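# Move the long cardboard box from desk to shelf

## Task

Pick up the long cardboard box lying on the desk and set it on a shelf at the far end of the aisle, on either side. It has to sit directly on the shelf board, not on top of a carton, and no part of it may overhang the shelf's front edge. The box must not have toppled or be left at a slant. It only counts if it stays put after the robot lets go.

## Robot and tools

ROBOT. A Hello Robot Stretch 4, about 1.6 m tall. It has an omni-wheel base whose rim lies within 0.23 m of the base origin, a lift that rides up a mast, one arm that telescopes straight forward, a three-joint wrist (yaw, pitch, roll) and a two-finger gripper. There are four cameras on the body: head_camera, head_left_camera, head_right_camera and wrist_camera. A loose object may occasionally get a brief shove from outside.

FRAMES. The base frame sits on the floor under the base centre, with x forward, y to the left and z up. hand_pose is given in this frame. It marks the point centred between the fingers, 0.015 m back from the tips. When all wrist joints are 0, its axes line up with the base axes. Treat its printed position as approximate. The odometry frame is where the base frame was when the scene began.

execute_actions. Arguments: "actions", a list holding one action or none, and "cameras", a list of camera names or "all". Omitting cameras or passing null gives every image, and [] gives none. An empty actions list just reports the state and images.

An action holds "base", "joints" or both, plus optional "pace" and "contact_limits". Alternatively it holds only {"end_of_arm": "enable_torque"}, which re-powers wrist or gripper motors that shut off; they then hold where they are. All motions in one action start together.

"base" is a relative offset from where the base last reported itself. It carries exactly one key:
- translate_m: metres, -2 to 2, forward positive.
- strafe_m: metres, -2 to 2, left positive.
- rotate_rad: radians, -3.2 to 3.2, counter-clockwise (left) positive.

"joints" maps joint names to absolute target positions:
- lift_m: 0 to 1.2.
- arm_m: extension, 0 to 0.55.
- wrist_yaw_rad: -1.134 to 4.276. 0 points ahead, positive turns left, 3.14 is folded back; above 3.4 the arm may interfere.
- wrist_pitch_rad: -1.117 to 4.259. 0 is level, 1.57 points down.
- wrist_roll_rad: -1.117 to 4.259. At 0 the fingers are level; positive turns clockwise as seen from behind the gripper.
- gripper_m: finger gap, 0 to 0.08.
Done tolerances are ±0.004 for lift and arm, ±0.02 for yaw and roll, ±0.05 for pitch, and ±0.002 for the gripper.

A joint target outside its range is clipped and the result notes it. Any other invalid value or unknown key rejects the whole call, and nothing moves. A joint or base you omit may still be driving toward an earlier target, and status lines will not show this. One action runs at most 15 s.

"pace" is "slow", "default" (if omitted), "fast" or "max". In that order the base drives at 0.1, 0.3, 0.4 or 0.6 m/s and turns at 1, 2, 3 or 4 rad/s. With the lift above 0.2, speed is reduced further, down to 0.3 m/s and 1 rad/s at full height. "contact_limits" takes {"arm_m": v}, where v runs from 0 (most sensitive) to 0.75 (pushes hardest); the default is 0.5.

If a result reports a stop, the remaining execute_actions, wait and finished_scene calls in that same reply are skipped.

wait: {"seconds": 0 to 10}. It commands nothing and returns state and images.

zoom_image: {"camera": name, "region": [x0, y0, x1, y1]}. Pixels are counted from the top-left of that camera's latest full image, and the region can be at most 504x504.

finished_scene: {"scene": n}, where n is the current scene number. It is final, and the result says whether the goal was met. The box must already be resting on its own. Replying without any tool call also ends things.

RESULT LINES. base_status and joint_status say how each motion ended:
- done: the base's wheels turned the full amount, even if they slipped.
- off_target: stopped short and possibly still pushing.
- contact_stop_at_<key>: hit something. That part holds, or goes slack for the lift, arm or wheels; a slack lift can sag under load.
- limit_stop_at_<name>, including own_body and tilt.
- time_out.
- torque_fault: the motor went limp; send enable_torque.
After any stop the old target is dropped, and a slack part holds again when next commanded. on_its_own lists what happened without being commanded; "held at" means the held target, not the actual position. joint_positions gives current joint values. base_odometry comes from wheel counts, with heading between -3.142 and 3.142. If turned_by_wheels and turned_by_imu differ by more than about 0.1 rad, the base slipped or hit something, and the heading is off by roughly their difference. base_tilt is in degrees, with forward and right positive and about 1.5 degrees of fixed bias. motor_effort is a percentage of maximum, positive toward higher joint values, with the peak in brackets. It is noisy with small fixed offsets; for wheel_0, wheel_1 and wheel_2, positive means turning right. A load in a level gripper pushes wrist_pitch_rad effort away from 0. lidar_m gives 12 distances in metres, one per 30-degree sector. Sector 1 is straight ahead and they go counter-clockwise (4 left, 7 behind, 10 right). It covers about 0.15 m up to robot height, so table tops count, and "-" means nothing seen or closer than 0.25 m. It misses glass, thin legs and much of what is behind. wrist_depth_mm is a 7x7 grid of median depths from 100 to 2000 mm, read from the top left, with "-" for invalid cells; the robot's own body shows up in it.

GRIPPING. To grip, command a gap smaller than the object. Once the fingers touch, they close only slightly further. While gripping, the reading stays above the command and effort departs from 0. If that effort stays beyond about 50 points, the gripper faults and may let go. After closing, off_target suggests something is held, while done usually means empty, though thin or light grips can still read done.

CAUTIONS. Turning or driving with more than 1 kg held and arm_m above 0.2 can tip the robot, especially at fast paces. Steady pushing or pulling with a raised gripper or a high contact limit can also tip it. A tilt over 6 degrees makes the lift, arm and wheels go slack until the robot levels. A wrist motor faults if pressed hard, for example when a base or arm move shoves the gripper into something, or when it holds over about 2.7 kg level. With pitch below -0.2 and roll below -0.4 or above 4, self-collision stops become likely. To unfold the wrist at the start, send lift_m 0.4 with wrist_yaw_rad 0. Avoid drops, slams, hard hits and heavy pushing. The scene keeps running while you compose a reply, and the robot holds its last command meanwhile. Fast, efficient robot motion is preferred.

CAMERAS. Calibration gives K for each image size and T_world_to_cam, which maps base-frame points to camera coordinates (OpenCV conventions). head_camera is a 420x560 pinhole, the two side head cameras are 420x672 fisheye, and wrist_camera is a 616x392 pinhole. Expect small per-camera errors, larger for wrist_camera when the arm is extended.

Each tool is called after "Request:" as name(argument=value, ...), one argument or row to a line, values as JSON.

## Session

Request:
execute_actions(
  actions=[],
)

Scene clock: 0.00 s.
base_odometry: x=+0.000 y=+0.000 heading=+0.000 (m, m, rad; odometry frame)
turned_by_wheels: +0.000 (rad since the last result)
turned_by_imu: +0.000 (rad since the last result)
base_tilt: forward=+0.2 right=-0.7 (deg)
lidar_m: 1.06 1.12 1.88 1.81 1.92 1.04 1.23 1.04 1.97 1.85 1.94 1.11
base_status: not commanded
joint_positions: lift_m=+0.285 arm_m=+0.001 wrist_yaw_rad=+3.194 wrist_pitch_rad=+0.022 wrist_roll_rad=-0.005 gripper_m=+0.040
joint_status: not commanded
motor_effort: lift_m=+22 arm_m=-1 wrist_yaw_rad=+0 wrist_pitch_rad=-7 wrist_roll_rad=+0 gripper_m=+2 wheel_0=+0 wheel_1=-1 wheel_2=+0 (%)
hand_pose: x=-0.0455 y=+0.0761 z=+0.4585 quat_wxyz=(-0.026, -0.011, -0.003, +1.000) (m; base frame)
wrist_depth_mm: - 138 236 - 1138 1118 - / - 113 137 - 1118 1118 - / - 111 136 - 1118 1118 - / - 120 148 - 1160 1118 - / 138 150 1618 - 1366 1118 - / 208 1160 1138 - 1098 1078 1464 / 209 1160 114 1281 107 - 1098
pictures: head_camera, head_left_camera, head_right_camera, wrist_camera
Images, in order (width x height): head_camera 420x560, head_left_camera 420x672, head_right_camera 420x672, wrist_camera 616x392.

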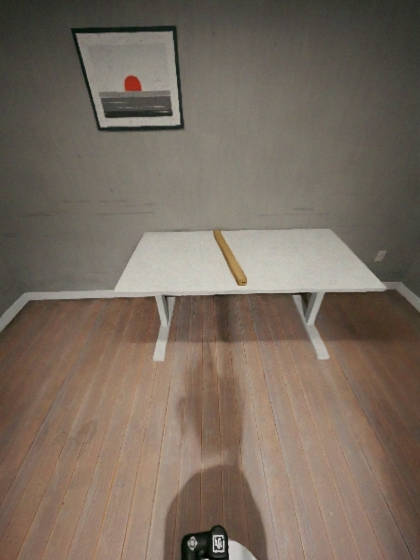

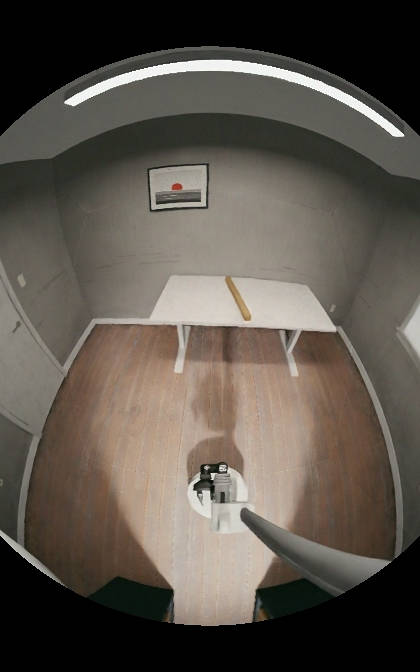

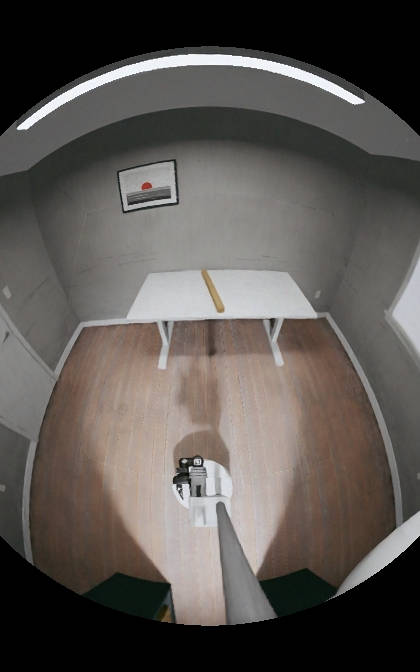

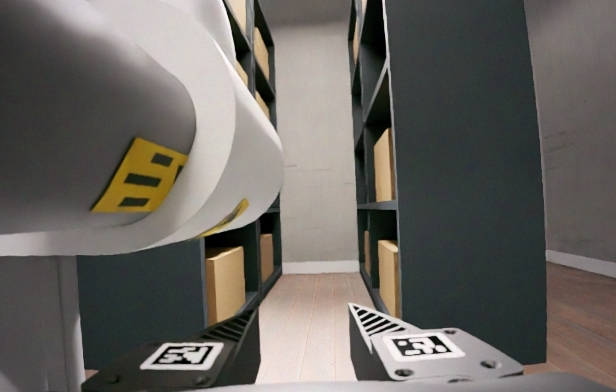

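Request:
execute_actions(
  actions=[
    {"base":{"translate_m":0.65},"joints":{"lift_m":1.0,"wrist_yaw_rad":0,"wrist_pitch_rad":1.57,"gripper_m":0.08,"arm_m":0.3}},
  ],
)

Scene clock: 10.90 s.
base_odometry: x=+0.650 y=+0.000 heading=+0.000 (m, m, rad; odometry frame)
turned_by_wheels: +0.000 (rad since the last result)
turned_by_imu: -0.002 (rad since the last result)
base_tilt: forward=+0.3 right=-0.7 (deg)
lidar_m: 0.41 0.44 0.62 1.77 1.89 1.71 1.65 1.72 1.96 1.83 0.59 0.43
base_status: done
joint_positions: lift_m=+1.000 arm_m=+0.299 wrist_yaw_rad=+0.001 wrist_pitch_rad=+1.570 wrist_roll_rad=-0.005 gripper_m=+0.080
joint_status: all done
motor_effort: lift_m=+23(25) arm_m=+4(5) wrist_yaw_rad=-2(11) wrist_pitch_rad=+0(6) wrist_roll_rad=+0(0) gripper_m=+2(5) wheel_0=+0(6) wheel_1=+1(5) wheel_2=+1(9) (%)
hand_pose: x=+0.4703 y=-0.0874 z=+0.9654 quat_wxyz=(+0.707, -0.002, +0.707, +0.002) (m; base frame)
wrist_depth_mm: 402 404 404 404 404 404 407 / 399 402 399 402 351 404 404 / 397 399 399 399 349 399 402 / 394 397 397 399 347 394 397 / 394 392 392 394 345 394 394 / 1098 1118 389 1098 389 392 1098 / - 107 904 917 627 - -
pictures: head_camera, head_left_camera, head_right_camera, wrist_camera
camera_calibration (this result's frames):
wrist_camera: T_world_to_cam=[[-0.0388399, -0.999239, 0.00359876, -0.074002], [-0.998532, 0.0386759, -0.0379094, 0.573895], [0.0377414, -0.00506588, -0.999275, 1.09412], [0, 0, 0, 1]] pos_world=[0.528885, -0.0905989, 1.11535]
Images, in order (width x height): head_camera 420x560, head_left_camera 420x672, head_right_camera 420x672, wrist_camera 616x392.

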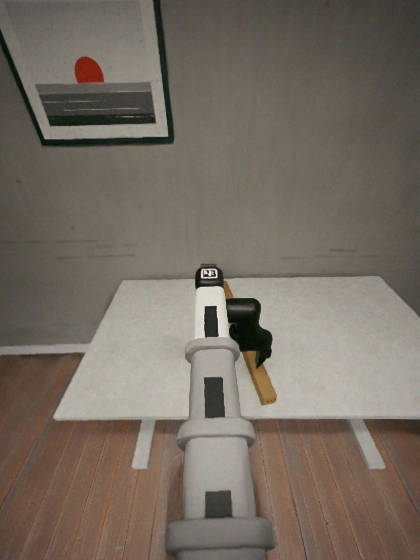

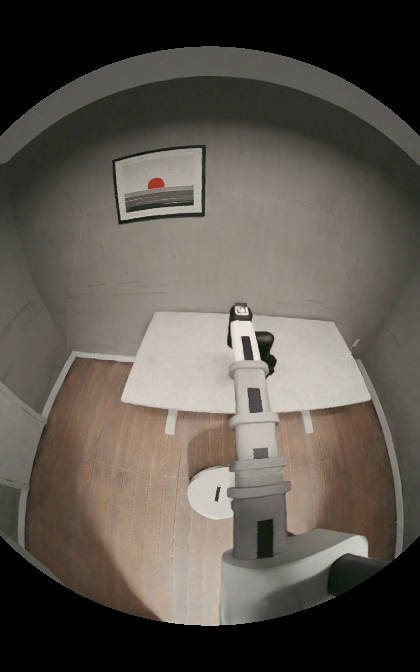

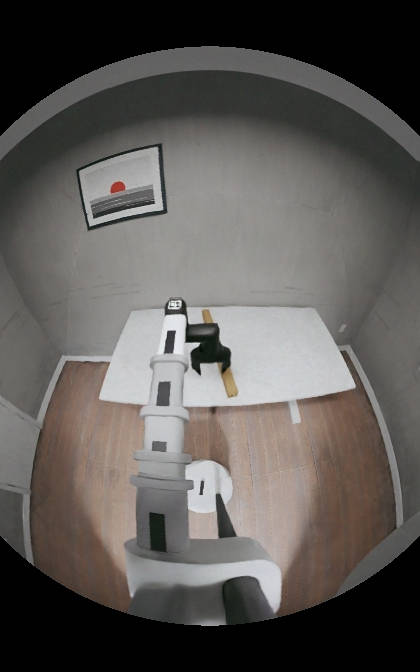

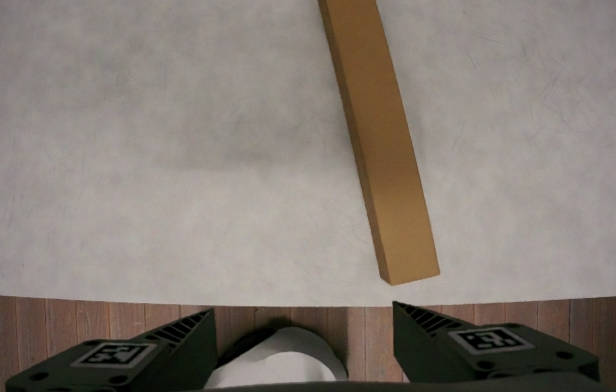

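Request:
execute_actions(
  actions=[
    {"base":{"translate_m":0.2},"joints":{"lift_m":0.86,"wrist_roll_rad":-0.25,"arm_m":0.42}},
  ],
  cameras=["wrist_camera","head_camera"],
)

Scene clock: 21.70 s.
base_odometry: x=+0.850 y=+0.000 heading=+0.000 (m, m, rad; odometry frame)
turned_by_wheels: +0.000 (rad since the last result)
turned_by_imu: -0.001 (rad since the last result)
base_tilt: forward=+0.2 right=-0.6 (deg)
lidar_m: 0.25 0.25 0.32 1.74 1.90 1.92 1.87 1.94 1.93 0.82 0.30 0.25
base_status: done
joint_positions: lift_m=+0.860 arm_m=+0.419 wrist_yaw_rad=+0.000 wrist_pitch_rad=+1.570 wrist_roll_rad=-0.250 gripper_m=+0.080
joint_status: all done
motor_effort: lift_m=+18(26) arm_m=+4(4) wrist_yaw_rad=-1(1) wrist_pitch_rad=+0(2) wrist_roll_rad=-1(5) gripper_m=+2(5) wheel_0=+0(5) wheel_1=+1(5) wheel_2=+0(10) (%)
hand_pose: x=+0.5903 y=-0.0874 z=+0.8257 quat_wxyz=(+0.702, -0.088, +0.701, +0.088) (m; base frame)
wrist_depth_mm: 258 259 260 262 210 263 263 / 257 258 259 258 208 260 262 / 255 255 256 257 207 259 258 / 253 252 254 254 205 256 257 / 251 251 252 252 203 255 255 / 249 250 250 250 202 253 252 / - 107 248 249 179 - -
pictures: head_camera, wrist_camera
camera_calibration (this result's frames):
wrist_camera: T_world_to_cam=[[0.203442, -0.97908, 0.00378007, -0.210252], [-0.978345, -0.203436, -0.038148, 0.655539], [0.0381189, 0.00406268, -0.999265, 0.950628], [0, 0, 0, 1]] pos_world=[0.64788, -0.0763551, 0.975732]
Images, in order (width x height): head_camera 420x560, wrist_camera 616x392.

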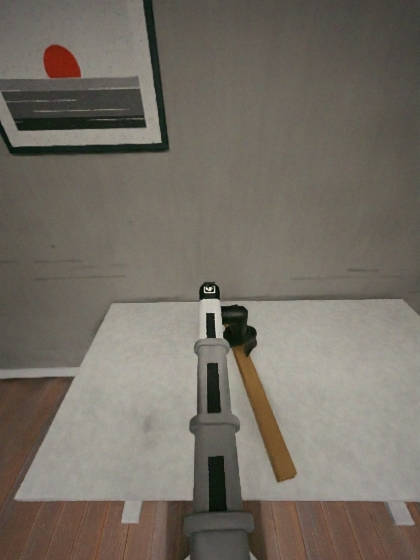

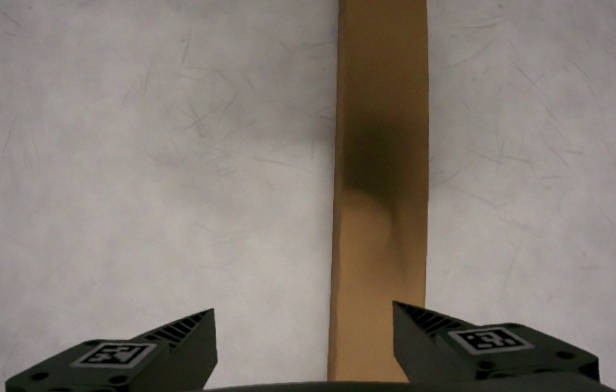

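Request:
execute_actions(
  actions=[
    {"base":{"strafe_m":-0.042}},
  ],
  cameras=[],
)

Request:
execute_actions(
  actions=[
    {"joints":{"lift_m":0.775}},
  ],
  cameras=["wrist_camera"],
)

Request:
execute_actions(
  actions=[
    {"joints":{"gripper_m":0.02}},
  ],
  cameras=[],
)

Request:
execute_actions(
  actions=[
    {"joints":{"lift_m":0.9,"arm_m":0.2,"wrist_roll_rad":0},"pace":"slow"},
  ],
)

Scene clock: 28.97 s.
base_odometry: x=+0.850 y=-0.042 heading=+0.000 (m, m, rad; odometry frame)
turned_by_wheels: +0.000 (rad since the last result)
turned_by_imu: -0.001 (rad since the last result)
base_tilt: forward=+0.2 right=-0.7 (deg)
lidar_m: 0.25 0.26 0.34 1.80 1.93 1.91 1.86 1.95 1.88 0.77 0.31 0.25
base_status: done
joint_positions: lift_m=+0.860 arm_m=+0.419 wrist_yaw_rad=+0.000 wrist_pitch_rad=+1.570 wrist_roll_rad=-0.250 gripper_m=+0.080
joint_status: not commanded
motor_effort: lift_m=+19(19) arm_m=+4(4) wrist_yaw_rad=+0(0) wrist_pitch_rad=-2(1) wrist_roll_rad=+0(2) gripper_m=+4(1) wheel_0=-1(8) wheel_1=-1(8) wheel_2=-1(2) (%)
hand_pose: x=+0.5903 y=-0.0874 z=+0.8257 quat_wxyz=(+0.702, -0.088, +0.701, +0.088) (m; base frame)
wrist_depth_mm: 259 259 260 210 262 263 264 / 257 258 257 208 260 262 262 / 255 255 255 206 257 258 259 / 253 253 255 205 256 256 257 / 252 251 252 203 254 254 255 / 248 249 251 201 251 252 253 / - 107 249 200 204 - -
pictures: none
No camera images: the call's "cameras" was empty. Leave "cameras" out to get every camera's image.

Scene clock: 30.30 s.
base_odometry: x=+0.850 y=-0.042 heading=+0.000 (m, m, rad; odometry frame)
turned_by_wheels: +0.000 (rad since the last result)
turned_by_imu: +0.000 (rad since the last result)
base_tilt: forward=+0.3 right=-0.7 (deg)
lidar_m: 0.25 0.25 0.35 1.82 1.94 1.91 1.87 1.95 1.89 0.79 0.32 0.25
base_status: not commanded
joint_positions: lift_m=+0.775 arm_m=+0.419 wrist_yaw_rad=+0.000 wrist_pitch_rad=+1.570 wrist_roll_rad=-0.250 gripper_m=+0.080
joint_status: all done
motor_effort: lift_m=+18(21) arm_m=+4(4) wrist_yaw_rad=+0(1) wrist_pitch_rad=-3(1) wrist_roll_rad=+0(2) gripper_m=+5(2) wheel_0=+0(1) wheel_1=-1(1) wheel_2=-1(1) (%)
hand_pose: x=+0.5903 y=-0.0874 z=+0.7407 quat_wxyz=(+0.702, -0.088, +0.701, +0.088) (m; base frame)
wrist_depth_mm: 172 172 173 122 174 175 - / 171 171 171 121 172 173 174 / 169 169 170 120 170 172 172 / 168 168 168 119 169 170 171 / 166 167 167 118 168 169 169 / 165 165 166 117 135 167 168 / - 107 124 116 117 - -
pictures: wrist_camera
camera_calibration (this result's frames):
wrist_camera: T_world_to_cam=[[0.203441, -0.97908, 0.00377662, -0.209928], [-0.978346, -0.203435, -0.0381314, 0.652286], [0.038102, 0.00406264, -0.999266, 0.865701], [0, 0, 0, 1]] pos_world=[0.647884, -0.0763551, 0.89073]
Images, in order (width x height): wrist_camera 616x392.

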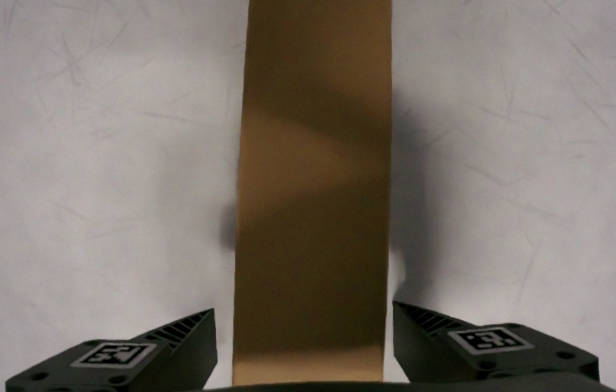

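Scene clock: 31.37 s.
base_odometry: x=+0.850 y=-0.042 heading=+0.000 (m, m, rad; odometry frame)
turned_by_wheels: +0.000 (rad since the last result)
turned_by_imu: +0.000 (rad since the last result)
base_tilt: forward=+0.2 right=-0.7 (deg)
lidar_m: 0.25 0.25 0.31 1.81 1.92 1.91 1.86 1.95 1.90 0.82 0.29 0.25
base_status: not commanded
joint_positions: lift_m=+0.775 arm_m=+0.419 wrist_yaw_rad=+0.000 wrist_pitch_rad=+1.570 wrist_roll_rad=-0.250 gripper_m=+0.050
joint_status: gripper_m off_target (ended at +0.050, target +0.020)
on_its_own: gripper_m is held at +0.044, not at your +0.020, by its contact guard: the fingers met something
motor_effort: lift_m=+19(19) arm_m=+4(4) wrist_yaw_rad=+1(0) wrist_pitch_rad=+1(2) wrist_roll_rad=-1(1) gripper_m=-39(47) wheel_0=+0(0) wheel_1=-1(1) wheel_2=-1(2) (%)
hand_pose: x=+0.5903 y=-0.0874 z=+0.7407 quat_wxyz=(+0.702, -0.088, +0.701, +0.088) (m; base frame)
wrist_depth_mm: 172 173 173 122 173 174 - / 171 171 171 121 172 173 174 / 169 170 170 120 171 172 172 / 168 168 169 119 170 170 170 / 167 167 167 118 168 169 169 / 165 166 138 117 135 167 168 / 164 165 116 117 116 - -
pictures: none
No camera images: the call's "cameras" was empty. Leave "cameras" out to get every camera's image.

Scene clock: 34.83 s.
base_odometry: x=+0.850 y=-0.042 heading=+0.000 (m, m, rad; odometry frame)
turned_by_wheels: +0.000 (rad since the last result)
turned_by_imu: -0.001 (rad since the last result)
base_tilt: forward=+0.2 right=-0.6 (deg)
lidar_m: 0.25 0.25 0.33 1.83 1.94 1.91 1.86 1.94 1.88 0.81 0.32 0.25
base_status: not commanded
joint_positions: lift_m=+0.900 arm_m=+0.201 wrist_yaw_rad=+0.000 wrist_pitch_rad=+1.570 wrist_roll_rad=+0.000 gripper_m=+0.050
joint_status: all done
on_its_own: gripper_m is held at +0.044, not at your +0.020, by its contact guard: the fingers met something
motor_effort: lift_m=+23(24) arm_m=-4(6) wrist_yaw_rad=+0(0) wrist_pitch_rad=-2(0) wrist_roll_rad=+2(4) gripper_m=-38(38) wheel_0=+0(0) wheel_1=-2(1) wheel_2=-1(1) (%)
hand_pose: x=+0.3718 y=-0.0874 z=+0.8653 quat_wxyz=(+0.707, +0.000, +0.707, +0.000) (m; base frame)
wrist_depth_mm: 300 300 301 122 303 304 304 / 300 297 298 121 300 303 303 / 296 297 297 120 297 298 300 / 294 294 294 119 296 297 297 / 291 293 293 118 293 294 296 / 290 291 138 117 135 293 293 / 287 287 116 116 116 - -
pictures: head_camera, head_left_camera, head_right_camera, wrist_camera
camera_calibration (this result's frames):
wrist_camera: T_world_to_cam=[[-0.0442566, -0.999014, 0.00359212, -0.0754281], [-0.998305, 0.0440885, -0.0380002, 0.472219], [0.0378044, -0.00526779, -0.999271, 0.997831], [0, 0, 0, 1]] pos_world=[0.430358, -0.0909168, 1.01532]
Images, in order (width x height): head_camera 420x560, head_left_camera 420x672, head_right_camera 420x672, wrist_camera 616x392.

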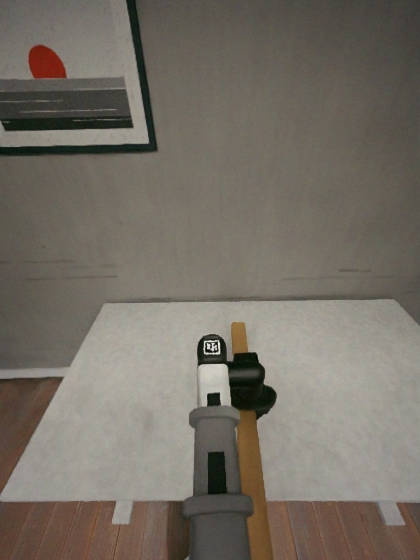

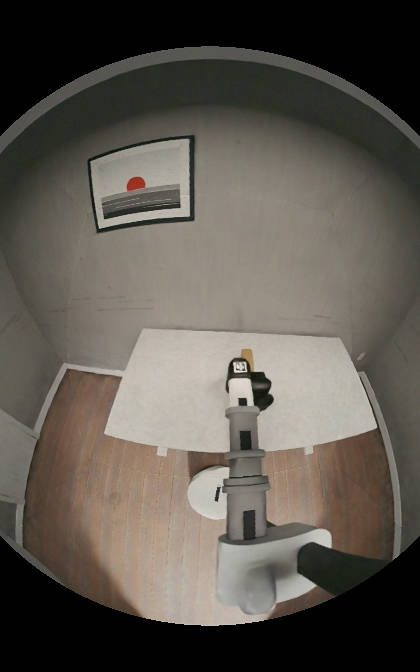

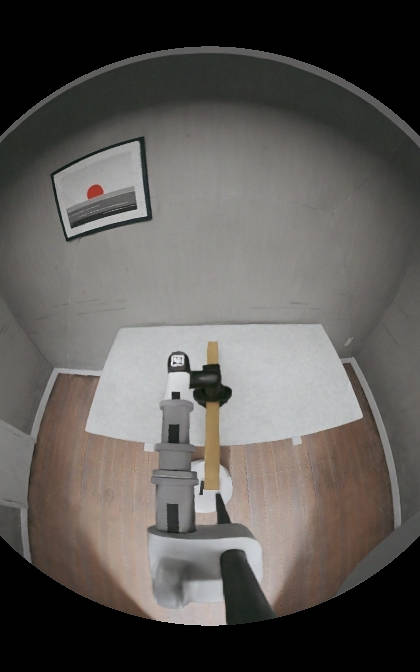

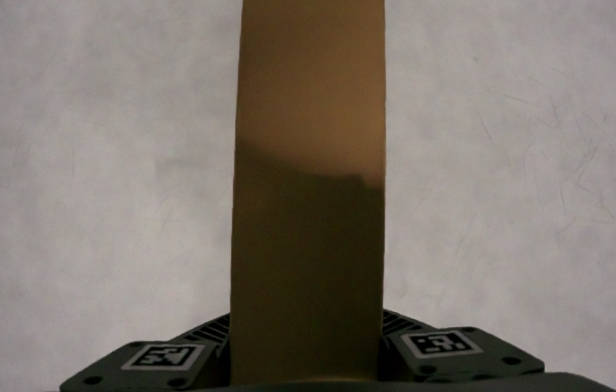

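Request:
execute_actions(
  actions=[
    {"base":{"translate_m":-0.4}},
  ],
  cameras=[],
)

Request:
execute_actions(
  actions=[
    {"base":{"rotate_rad":3.14},"pace":"slow"},
  ],
)

Scene clock: 41.80 s.
base_odometry: x=+0.450 y=-0.042 heading=+0.000 (m, m, rad; odometry frame)
turned_by_wheels: +0.000 (rad since the last result)
turned_by_imu: -0.001 (rad since the last result)
base_tilt: forward=+0.2 right=-0.7 (deg)
lidar_m: 0.25 0.65 1.90 1.84 1.98 1.48 1.47 1.49 1.91 1.80 0.86 0.25
base_status: done
joint_positions: lift_m=+0.900 arm_m=+0.201 wrist_yaw_rad=+0.000 wrist_pitch_rad=+1.570 wrist_roll_rad=+0.000 gripper_m=+0.050
joint_status: not commanded
on_its_own: gripper_m is held at +0.044, not at your +0.020, by its contact guard: the fingers met something
motor_effort: lift_m=+23(23) arm_m=-4(5) wrist_yaw_rad=+0(0) wrist_pitch_rad=+0(0) wrist_roll_rad=+2(1) gripper_m=-40(42) wheel_0=+0(3) wheel_1=-1(9) wheel_2=-1(9) (%)
hand_pose: x=+0.3718 y=-0.0874 z=+0.8653 quat_wxyz=(+0.707, +0.000, +0.707, +0.000) (m; base frame)
wrist_depth_mm: 1042 1060 1060 122 1060 1060 1042 / 1042 1042 1060 121 1042 1060 1025 / 1025 1042 1025 120 1042 1042 1025 / 1025 1008 1042 119 1025 1042 1025 / 1025 1008 1025 118 1008 1025 1025 / 1008 1008 138 117 136 1025 1025 / 1008 1008 116 116 116 - 1008
pictures: none
No camera images: the call's "cameras" was empty. Leave "cameras" out to get every camera's image.

Scene clock: 46.23 s.
base_odometry: x=+0.450 y=-0.042 heading=+3.139 (m, m, rad; odometry frame)
turned_by_wheels: +3.140 (rad since the last result)
turned_by_imu: +3.103 (rad since the last result)
base_tilt: forward=+0.2 right=-0.7 (deg)
lidar_m: 0.26 1.50 1.90 1.77 0.83 0.62 0.59 0.63 1.92 1.85 1.94 0.25
base_status: done
joint_positions: lift_m=+0.900 arm_m=+0.201 wrist_yaw_rad=+0.000 wrist_pitch_rad=+1.570 wrist_roll_rad=+0.000 gripper_m=+0.050
joint_status: not commanded
on_its_own: gripper_m is held at +0.044, not at your +0.020, by its contact guard: the fingers met something
motor_effort: lift_m=+23(23) arm_m=-4(4) wrist_yaw_rad=+0(0) wrist_pitch_rad=+1(0) wrist_roll_rad=+0(1) gripper_m=-40(41) wheel_0=-1(6) wheel_1=-3(7) wheel_2=-2(7) (%)
hand_pose: x=+0.3718 y=-0.0874 z=+0.8654 quat_wxyz=(+0.707, +0.000, +0.707, +0.000) (m; base frame)
wrist_depth_mm: 1042 1060 1042 122 1078 1060 1060 / 1060 1025 1042 121 1060 1042 1060 / 1025 1042 1042 120 1042 1042 1060 / 1025 1025 1025 119 1042 1025 1042 / 1025 1025 1008 118 1008 1025 1025 / 991 1008 138 117 135 1025 1025 / 1008 991 116 116 116 - 1025
pictures: head_camera, head_left_camera, head_right_camera, wrist_camera
camera_calibration (this result's frames):
wrist_camera: T_world_to_cam=[[-0.0442442, -0.999014, 0.00359186, -0.0754332], [-0.998305, 0.0440761, -0.0380062, 0.472213], [0.0378104, -0.00526732, -0.999271, 0.997866], [0, 0, 0, 1]] pos_world=[0.430346, -0.0909161, 1.01536]
Images, in order (width x height): head_camera 420x560, head_left_camera 420x672, head_right_camera 420x672, wrist_camera 616x392.

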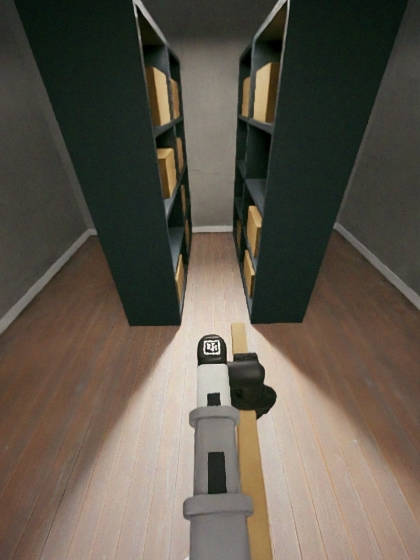

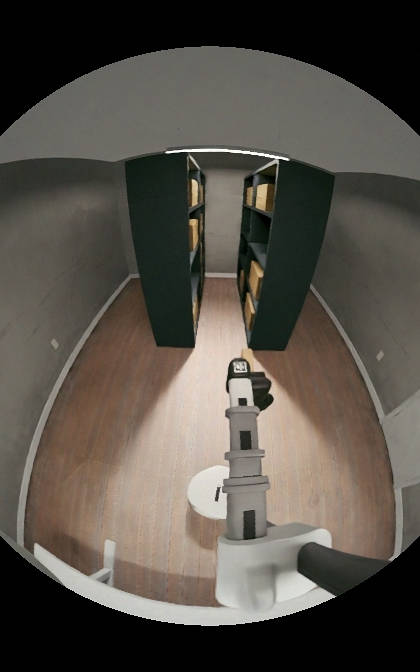

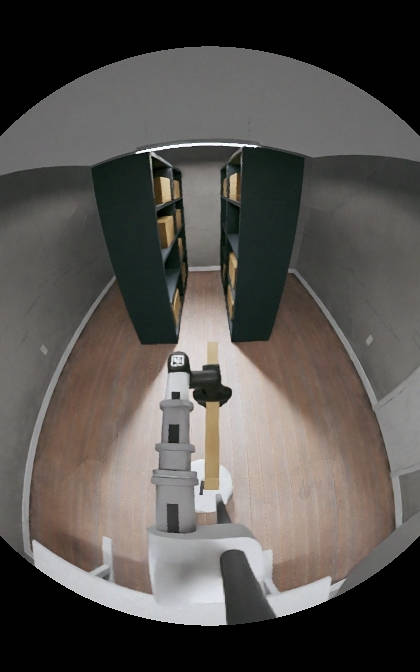

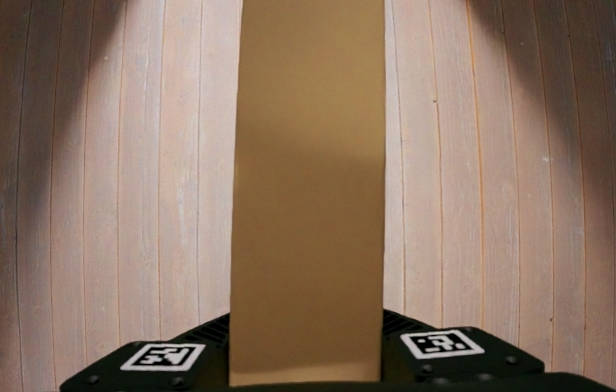

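Request:
execute_actions(
  actions=[
    {"base":{"strafe_m":-0.07},"joints":{"wrist_yaw_rad":1.57,"wrist_roll_rad":1.57}},
  ],
)

Scene clock: 62.57 s.
base_odometry: x=+0.450 y=+0.028 heading=+3.139 (m, m, rad; odometry frame)
turned_by_wheels: +0.000 (rad since the last result)
turned_by_imu: -0.001 (rad since the last result)
base_tilt: forward=+0.2 right=-0.7 (deg)
lidar_m: 0.25 1.51 1.97 1.85 0.87 0.64 0.60 0.65 1.83 1.78 1.89 1.49
base_status: done
joint_positions: lift_m=+0.900 arm_m=+0.201 wrist_yaw_rad=+1.569 wrist_pitch_rad=+1.570 wrist_roll_rad=+1.569 gripper_m=+0.050
joint_status: all done
on_its_own: gripper_m is held at +0.044, not at your +0.020, by its contact guard: the fingers met something
motor_effort: lift_m=+23(23) arm_m=-4(4) wrist_yaw_rad=+1(6) wrist_pitch_rad=-1(1) wrist_roll_rad=+3(6) gripper_m=-38(40) wheel_0=-1(5) wheel_1=-1(8) wheel_2=+0(2) (%)
hand_pose: x=+0.4590 y=+0.0000 z=+0.8654 quat_wxyz=(+0.707, +0.000, +0.707, +0.000) (m; base frame)
wrist_depth_mm: 1060 1042 1060 122 1042 1042 1008 / 1042 1060 1042 121 1025 1025 1008 / 1042 1042 1042 120 1042 1025 1008 / 1025 1042 1042 119 1025 1025 1025 / 1025 1042 1025 118 1025 1008 1008 / 1025 1025 138 117 135 1025 1008 / 1025 1008 116 116 116 - 1008
pictures: head_camera, head_left_camera, head_right_camera, wrist_camera
camera_calibration (this result's frames):
wrist_camera: T_world_to_cam=[[-0.0447772, -0.998993, 0.00289271, 0.0166438], [-0.998305, 0.0446383, -0.0373456, 0.554846], [0.0371789, -0.00456004, -0.999298, 0.995343], [0, 0, 0, 1]] pos_world=[0.517645, -0.00360153, 1.01532]
Images, in order (width x height): head_camera 420x560, head_left_camera 420x672, head_right_camera 420x672, wrist_camera 616x392.

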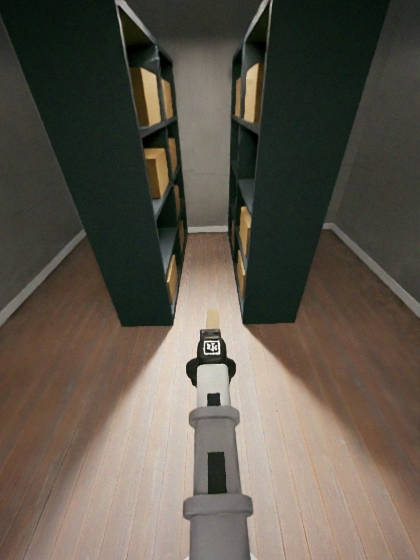

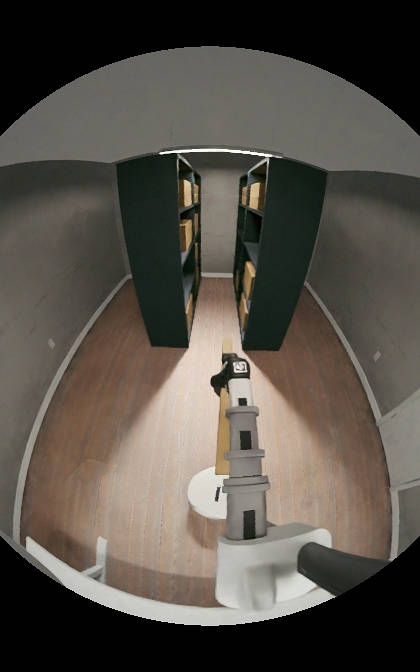

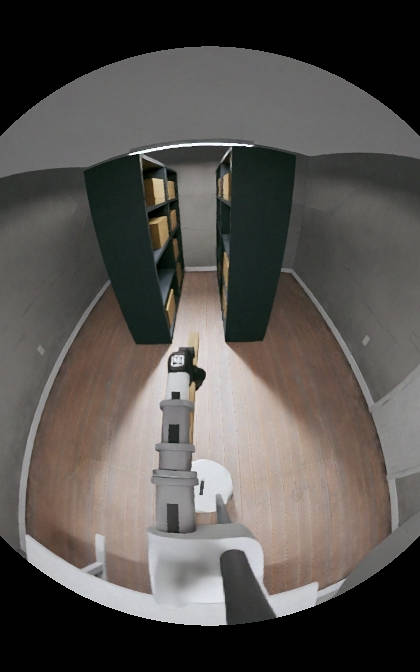

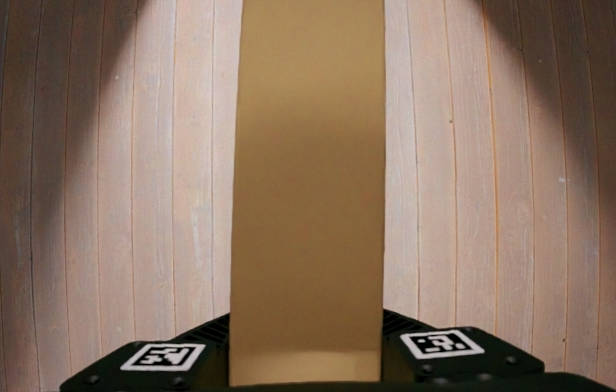

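Request:
execute_actions(
  actions=[
    {"base":{"translate_m":1.1}},
  ],
  cameras=["head_camera","head_left_camera","head_right_camera"],
)

Scene clock: 72.33 s.
base_odometry: x=-0.650 y=+0.031 heading=+3.140 (m, m, rad; odometry frame)
turned_by_wheels: +0.000 (rad since the last result)
turned_by_imu: -0.002 (rad since the last result)
base_tilt: forward=+0.3 right=-0.7 (deg)
lidar_m: 0.25 0.45 0.50 1.87 1.99 1.81 1.73 2.59 1.90 1.83 0.47 0.41
base_status: done
joint_positions: lift_m=+0.900 arm_m=+0.201 wrist_yaw_rad=+1.570 wrist_pitch_rad=+1.570 wrist_roll_rad=+1.570 gripper_m=+0.050
joint_status: not commanded
on_its_own: gripper_m is held at +0.044, not at your +0.020, by its contact guard: the fingers met something
motor_effort: lift_m=+23(23) arm_m=-4(4) wrist_yaw_rad=+1(1) wrist_pitch_rad=-1(2) wrist_roll_rad=+1(1) gripper_m=-40(40) wheel_0=+0(5) wheel_1=+2(3) wheel_2=+1(10) (%)
hand_pose: x=+0.4590 y=+0.0001 z=+0.8654 quat_wxyz=(+0.707, +0.000, +0.707, +0.000) (m; base frame)
wrist_depth_mm: 496 683 1025 122 866 676 439 / 488 699 1042 121 904 676 445 / 492 691 1025 120 917 741 484 / 488 946 960 119 946 946 480 / 484 946 946 118 946 820 477 / 459 1025 138 117 136 1008 449 / 1008 1025 116 117 116 - 1008
pictures: head_camera, head_left_camera, head_right_camera
Images, in order (width x height): head_camera 420x560, head_left_camera 420x672, head_right_camera 420x672.

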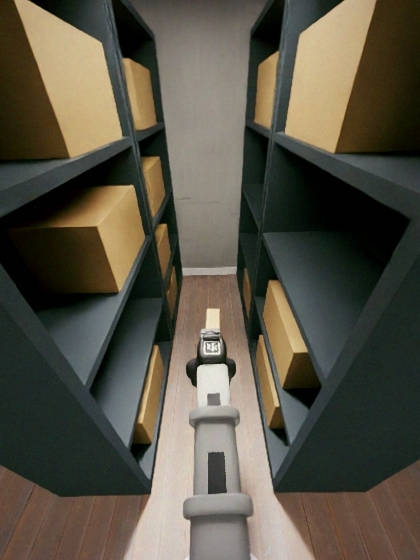

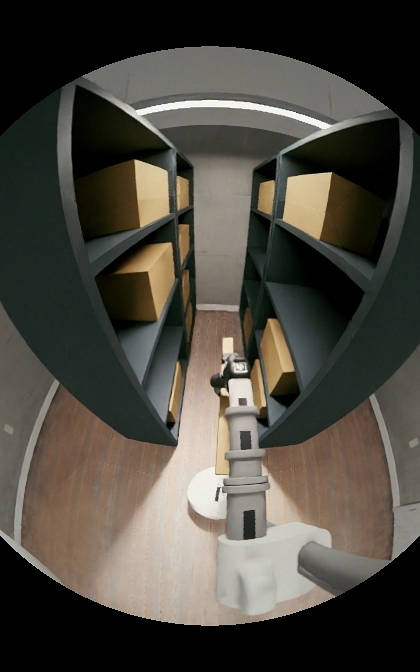

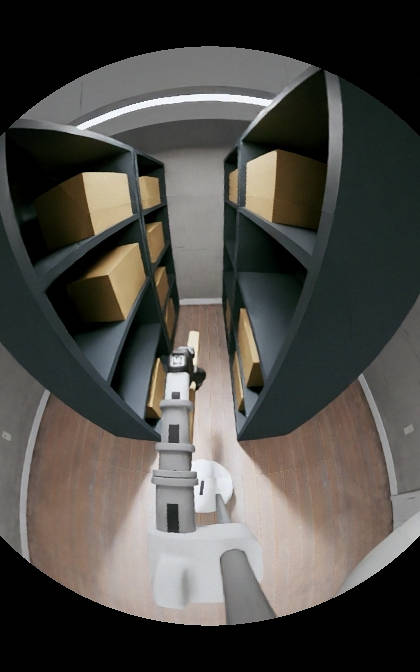

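Request:
execute_actions(
  actions=[
    {"base":{"translate_m":0.8},"pace":"slow"},
  ],
)

action 0: "base": translate_m = 0.8 would last too long for one action: at the pace "slow" translate_m can be at most 0.766 in either direction: name a faster pace, or command the rest in another action

Request:
execute_actions(
  actions=[
    {"base":{"translate_m":0.75},"pace":"slow"},
  ],
)

Scene clock: 87.20 s.
base_odometry: x=-1.400 y=+0.032 heading=+3.140 (m, m, rad; odometry frame)
turned_by_wheels: +0.000 (rad since the last result)
turned_by_imu: -0.003 (rad since the last result)
base_tilt: forward=+0.2 right=-0.7 (deg)
lidar_m: 0.25 0.45 0.30 0.28 0.29 0.45 3.28 0.40 0.26 0.26 0.28 0.40
base_status: done
joint_positions: lift_m=+0.900 arm_m=+0.201 wrist_yaw_rad=+1.570 wrist_pitch_rad=+1.570 wrist_roll_rad=+1.570 gripper_m=+0.050
joint_status: not commanded
on_its_own: gripper_m is held at +0.044, not at your +0.020, by its contact guard: the fingers met something
motor_effort: lift_m=+23(23) arm_m=-4(4) wrist_yaw_rad=+1(1) wrist_pitch_rad=-1(2) wrist_roll_rad=+1(1) gripper_m=-40(39) wheel_0=+1(5) wheel_1=+2(5) wheel_2=-2(7) (%)
hand_pose: x=+0.4590 y=+0.0001 z=+0.8654 quat_wxyz=(+0.707, +0.000, +0.707, +0.000) (m; base frame)
wrist_depth_mm: 455 683 991 122 931 683 484 / 449 691 1008 121 946 683 484 / 455 866 991 120 946 723 477 / 480 676 1008 119 946 723 452 / 484 946 946 118 946 931 473 / 480 946 138 117 136 732 477 / 477 488 116 116 116 - -
pictures: head_camera, head_left_camera, head_right_camera, wrist_camera
camera_calibration (this result's frames):
wrist_camera: T_world_to_cam=[[-0.044548, -0.999003, 0.00289271, 0.0165616], [-0.998315, 0.0444092, -0.0373456, 0.554849], [0.0371799, -0.00455151, -0.999298, 0.995344], [0, 0, 0, 1]] pos_world=[0.517645, -0.00356497, 1.01532]
Images, in order (width x height): head_camera 420x560, head_left_camera 420x672, head_right_camera 420x672, wrist_camera 616x392.

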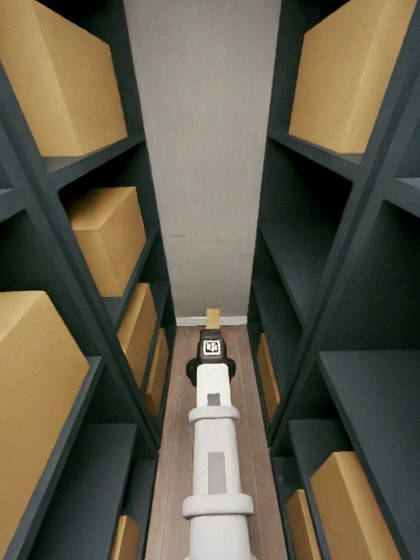

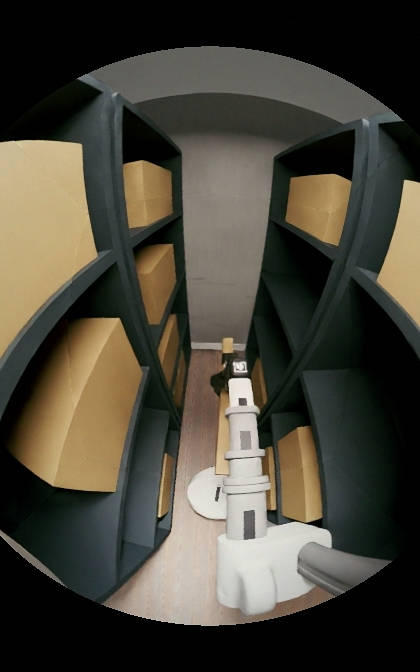

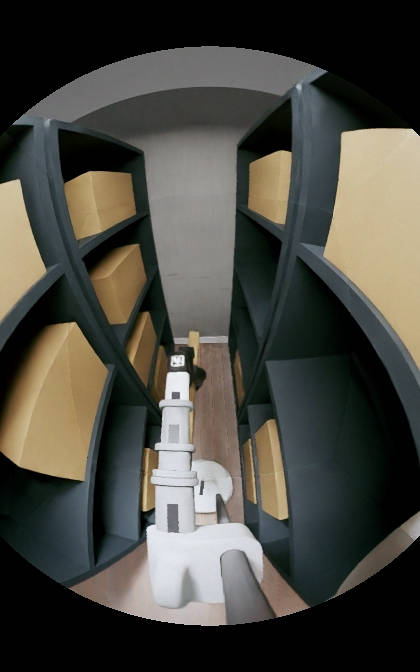

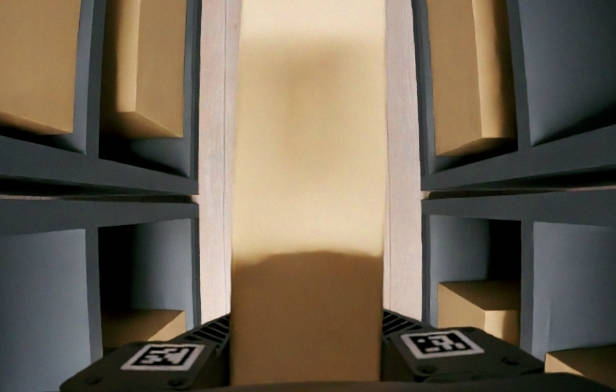

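Request:
zoom_image(
  camera="head_left_camera",
  region=[210, 150, 420, 530],
)

Region (210, 150, 420, 530) of head_left_camera's 420x672 image, scaled by 1.326, with more detail than that image has; it fills the left 279 columns of this view, and the rest is white.

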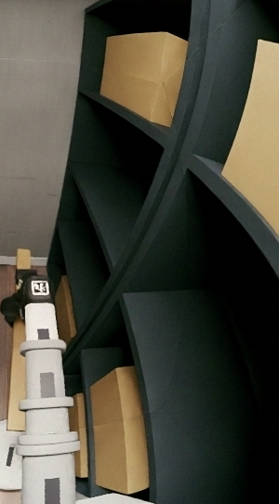

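Request:
execute_actions(
  actions=[
    {"base":{"translate_m":0.15},"joints":{"arm_m":0.55,"lift_m":0.84,"wrist_pitch_rad":2.0},"pace":"slow"},
  ],
)

Scene clock: 108.13 s.
base_odometry: x=-1.550 y=+0.032 heading=+3.140 (m, m, rad; odometry frame)
turned_by_wheels: +0.000 (rad since the last result)
turned_by_imu: -0.002 (rad since the last result)
base_tilt: forward=+0.2 right=-0.7 (deg)
lidar_m: 0.45 0.40 0.30 0.28 0.30 0.44 3.49 0.40 0.29 0.26 0.27 0.40
base_status: done
joint_positions: lift_m=+0.840 arm_m=+0.549 wrist_yaw_rad=+1.570 wrist_pitch_rad=+1.999 wrist_roll_rad=+1.570 gripper_m=+0.050
joint_status: all done
on_its_own: gripper_m is held at +0.044, not at your +0.020, by its contact guard: the fingers met something
motor_effort: lift_m=+19(19) arm_m=+4(7) wrist_yaw_rad=+1(1) wrist_pitch_rad=+3(8) wrist_roll_rad=+1(1) gripper_m=-41(40) wheel_0=+2(5) wheel_1=+2(3) wheel_2=-2(8) (%)
hand_pose: x=+0.8074 y=-0.0883 z=+0.8249 quat_wxyz=(+0.691, -0.150, +0.691, -0.150) (m; base frame)
wrist_depth_mm: 820 866 891 122 539 621 683 / 809 878 931 121 530 615 691 / 809 878 946 120 530 603 676 / 788 878 917 119 525 597 676 / 798 866 917 118 517 591 668 / 788 866 138 117 135 591 668 / 788 820 116 116 116 - 668
pictures: head_camera, head_left_camera, head_right_camera, wrist_camera
camera_calibration (this result's frames):
wrist_camera: T_world_to_cam=[[-0.0444531, -0.907469, 0.417761, -0.390312], [-0.998336, 0.0249818, -0.0519651, 0.915438], [0.0367203, -0.419376, -0.90707, 0.829202], [0, 0, 0, 1]] pos_world=[0.866116, -0.0293177, 0.962772]
Images, in order (width x height): head_camera 420x560, head_left_camera 420x672, head_right_camera 420x672, wrist_camera 616x392.

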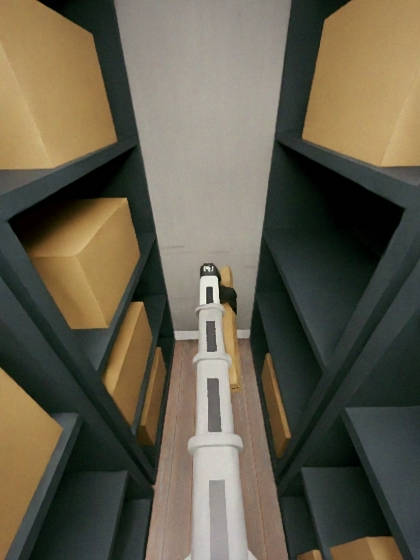

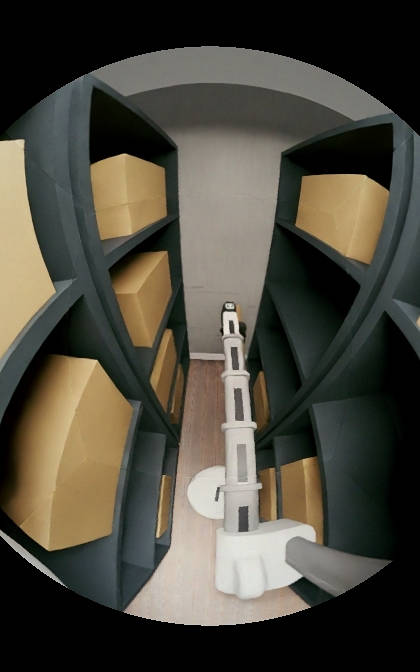

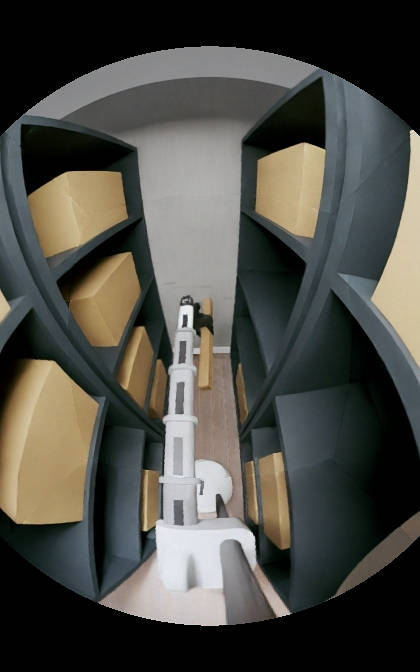

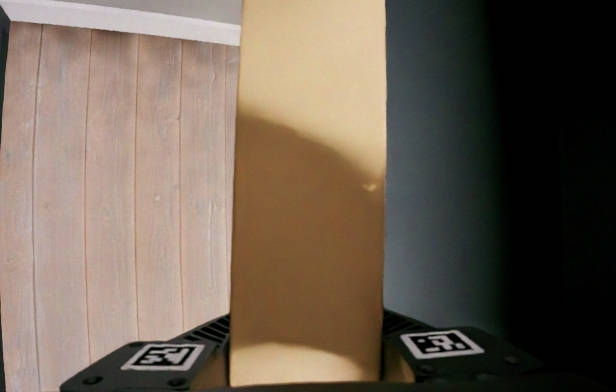

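Request:
execute_actions(
  actions=[
    {"base":{"translate_m":0.08},"joints":{"lift_m":0.7,"wrist_pitch_rad":2.2},"pace":"slow"},
  ],
  cameras=[],
)

Request:
execute_actions(
  actions=[
    {"base":{"rotate_rad":-0.25},"joints":{"wrist_yaw_rad":1.82},"pace":"slow"},
  ],
)

Scene clock: 123.80 s.
base_odometry: x=-1.630 y=+0.032 heading=+3.140 (m, m, rad; odometry frame)
turned_by_wheels: +0.000 (rad since the last result)
turned_by_imu: -0.001 (rad since the last result)
base_tilt: forward=+0.2 right=-0.7 (deg)
lidar_m: 0.46 0.43 0.30 0.28 0.30 0.43 3.56 0.38 0.25 0.27 0.29 0.40
base_status: done
joint_positions: lift_m=+0.700 arm_m=+0.549 wrist_yaw_rad=+1.570 wrist_pitch_rad=+2.198 wrist_roll_rad=+1.570 gripper_m=+0.050
joint_status: all done
on_its_own: gripper_m is held at +0.044, not at your +0.020, by its contact guard: the fingers met something
motor_effort: lift_m=+18(18) arm_m=+4(4) wrist_yaw_rad=+2(2) wrist_pitch_rad=+7(6) wrist_roll_rad=+1(1) gripper_m=-42(41) wheel_0=+1(3) wheel_1=+1(5) wheel_2=-3(7) (%)
hand_pose: x=+0.8074 y=-0.1249 z=+0.7062 quat_wxyz=(+0.672, -0.218, +0.673, -0.218) (m; base frame)
wrist_depth_mm: 683 723 699 122 449 585 634 / 676 768 798 121 445 574 634 / 676 768 798 120 439 559 634 / 676 759 778 119 433 554 640 / 661 750 778 118 430 549 634 / 661 750 138 117 135 539 634 / 668 707 116 116 116 - 621
pictures: none
No camera images: the call's "cameras" was empty. Leave "cameras" out to get every camera's image.

Scene clock: 125.10 s.
base_odometry: x=-1.630 y=+0.032 heading=+2.890 (m, m, rad; odometry frame)
turned_by_wheels: -0.250 (rad since the last result)
turned_by_imu: -0.247 (rad since the last result)
base_tilt: forward=+0.2 right=-0.7 (deg)
lidar_m: 0.51 0.58 0.32 0.27 0.28 0.36 0.66 0.55 0.34 0.27 0.27 0.30
base_status: done
joint_positions: lift_m=+0.700 arm_m=+0.549 wrist_yaw_rad=+1.819 wrist_pitch_rad=+2.198 wrist_roll_rad=+1.570 gripper_m=+0.050
joint_status: all done
on_its_own: gripper_m is held at +0.044, not at your +0.020, by its contact guard: the fingers met something
motor_effort: lift_m=+18(18) arm_m=+4(4) wrist_yaw_rad=+2(5) wrist_pitch_rad=+5(6) wrist_roll_rad=+1(2) gripper_m=-39(40) wheel_0=+0(5) wheel_1=+1(7) wheel_2=+1(5) (%)
hand_pose: x=+0.8356 y=-0.0995 z=+0.7063 quat_wxyz=(+0.694, -0.300, +0.640, -0.133) (m; base frame)
wrist_depth_mm: 676 715 307 122 449 539 484 / 676 715 301 121 439 530 484 / 668 723 301 120 436 535 477 / 676 715 296 119 433 530 477 / 668 654 294 118 427 521 480 / 668 661 138 117 135 521 484 / 661 683 116 117 117 - -
pictures: head_camera, head_left_camera, head_right_camera, wrist_camera
camera_calibration (this result's frames):
wrist_camera: T_world_to_cam=[[0.156352, -0.792403, 0.589619, -0.627394], [-0.970878, -0.23301, -0.0556962, 0.891708], [0.181521, -0.56374, -0.805759, 0.508946], [0, 0, 0, 1]] pos_world=[0.871449, -0.00245869, 0.829676]
Images, in order (width x height): head_camera 420x560, head_left_camera 420x672, head_right_camera 420x672, wrist_camera 616x392.

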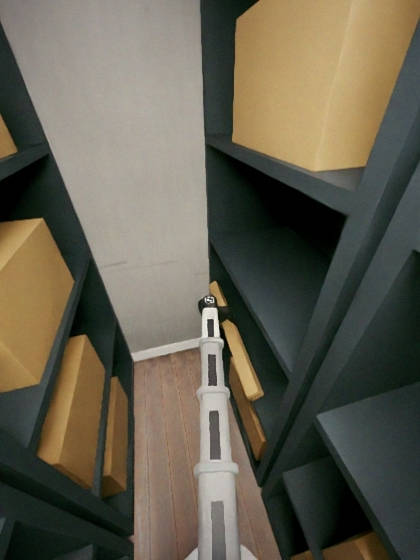

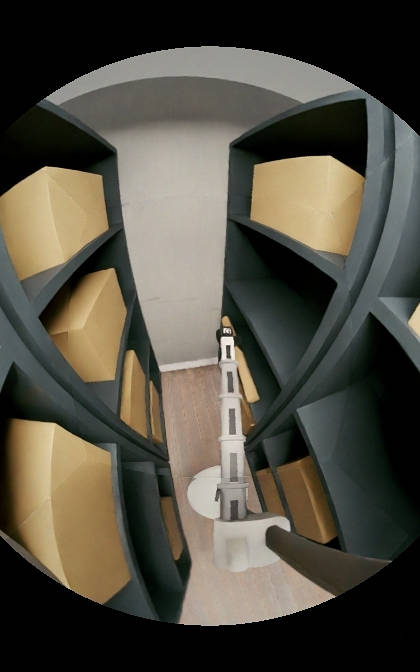

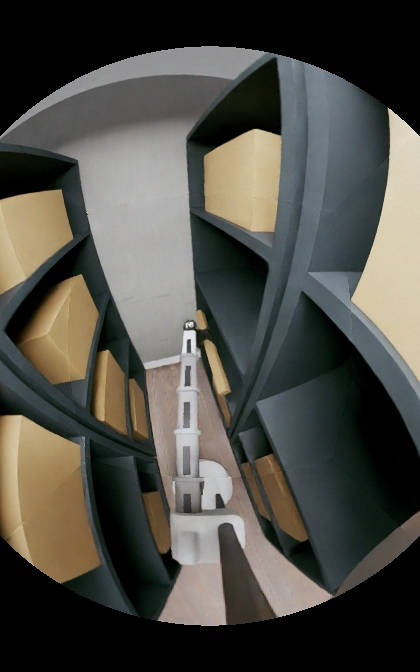

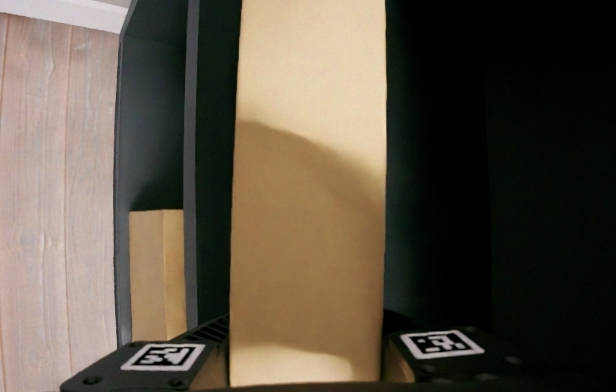

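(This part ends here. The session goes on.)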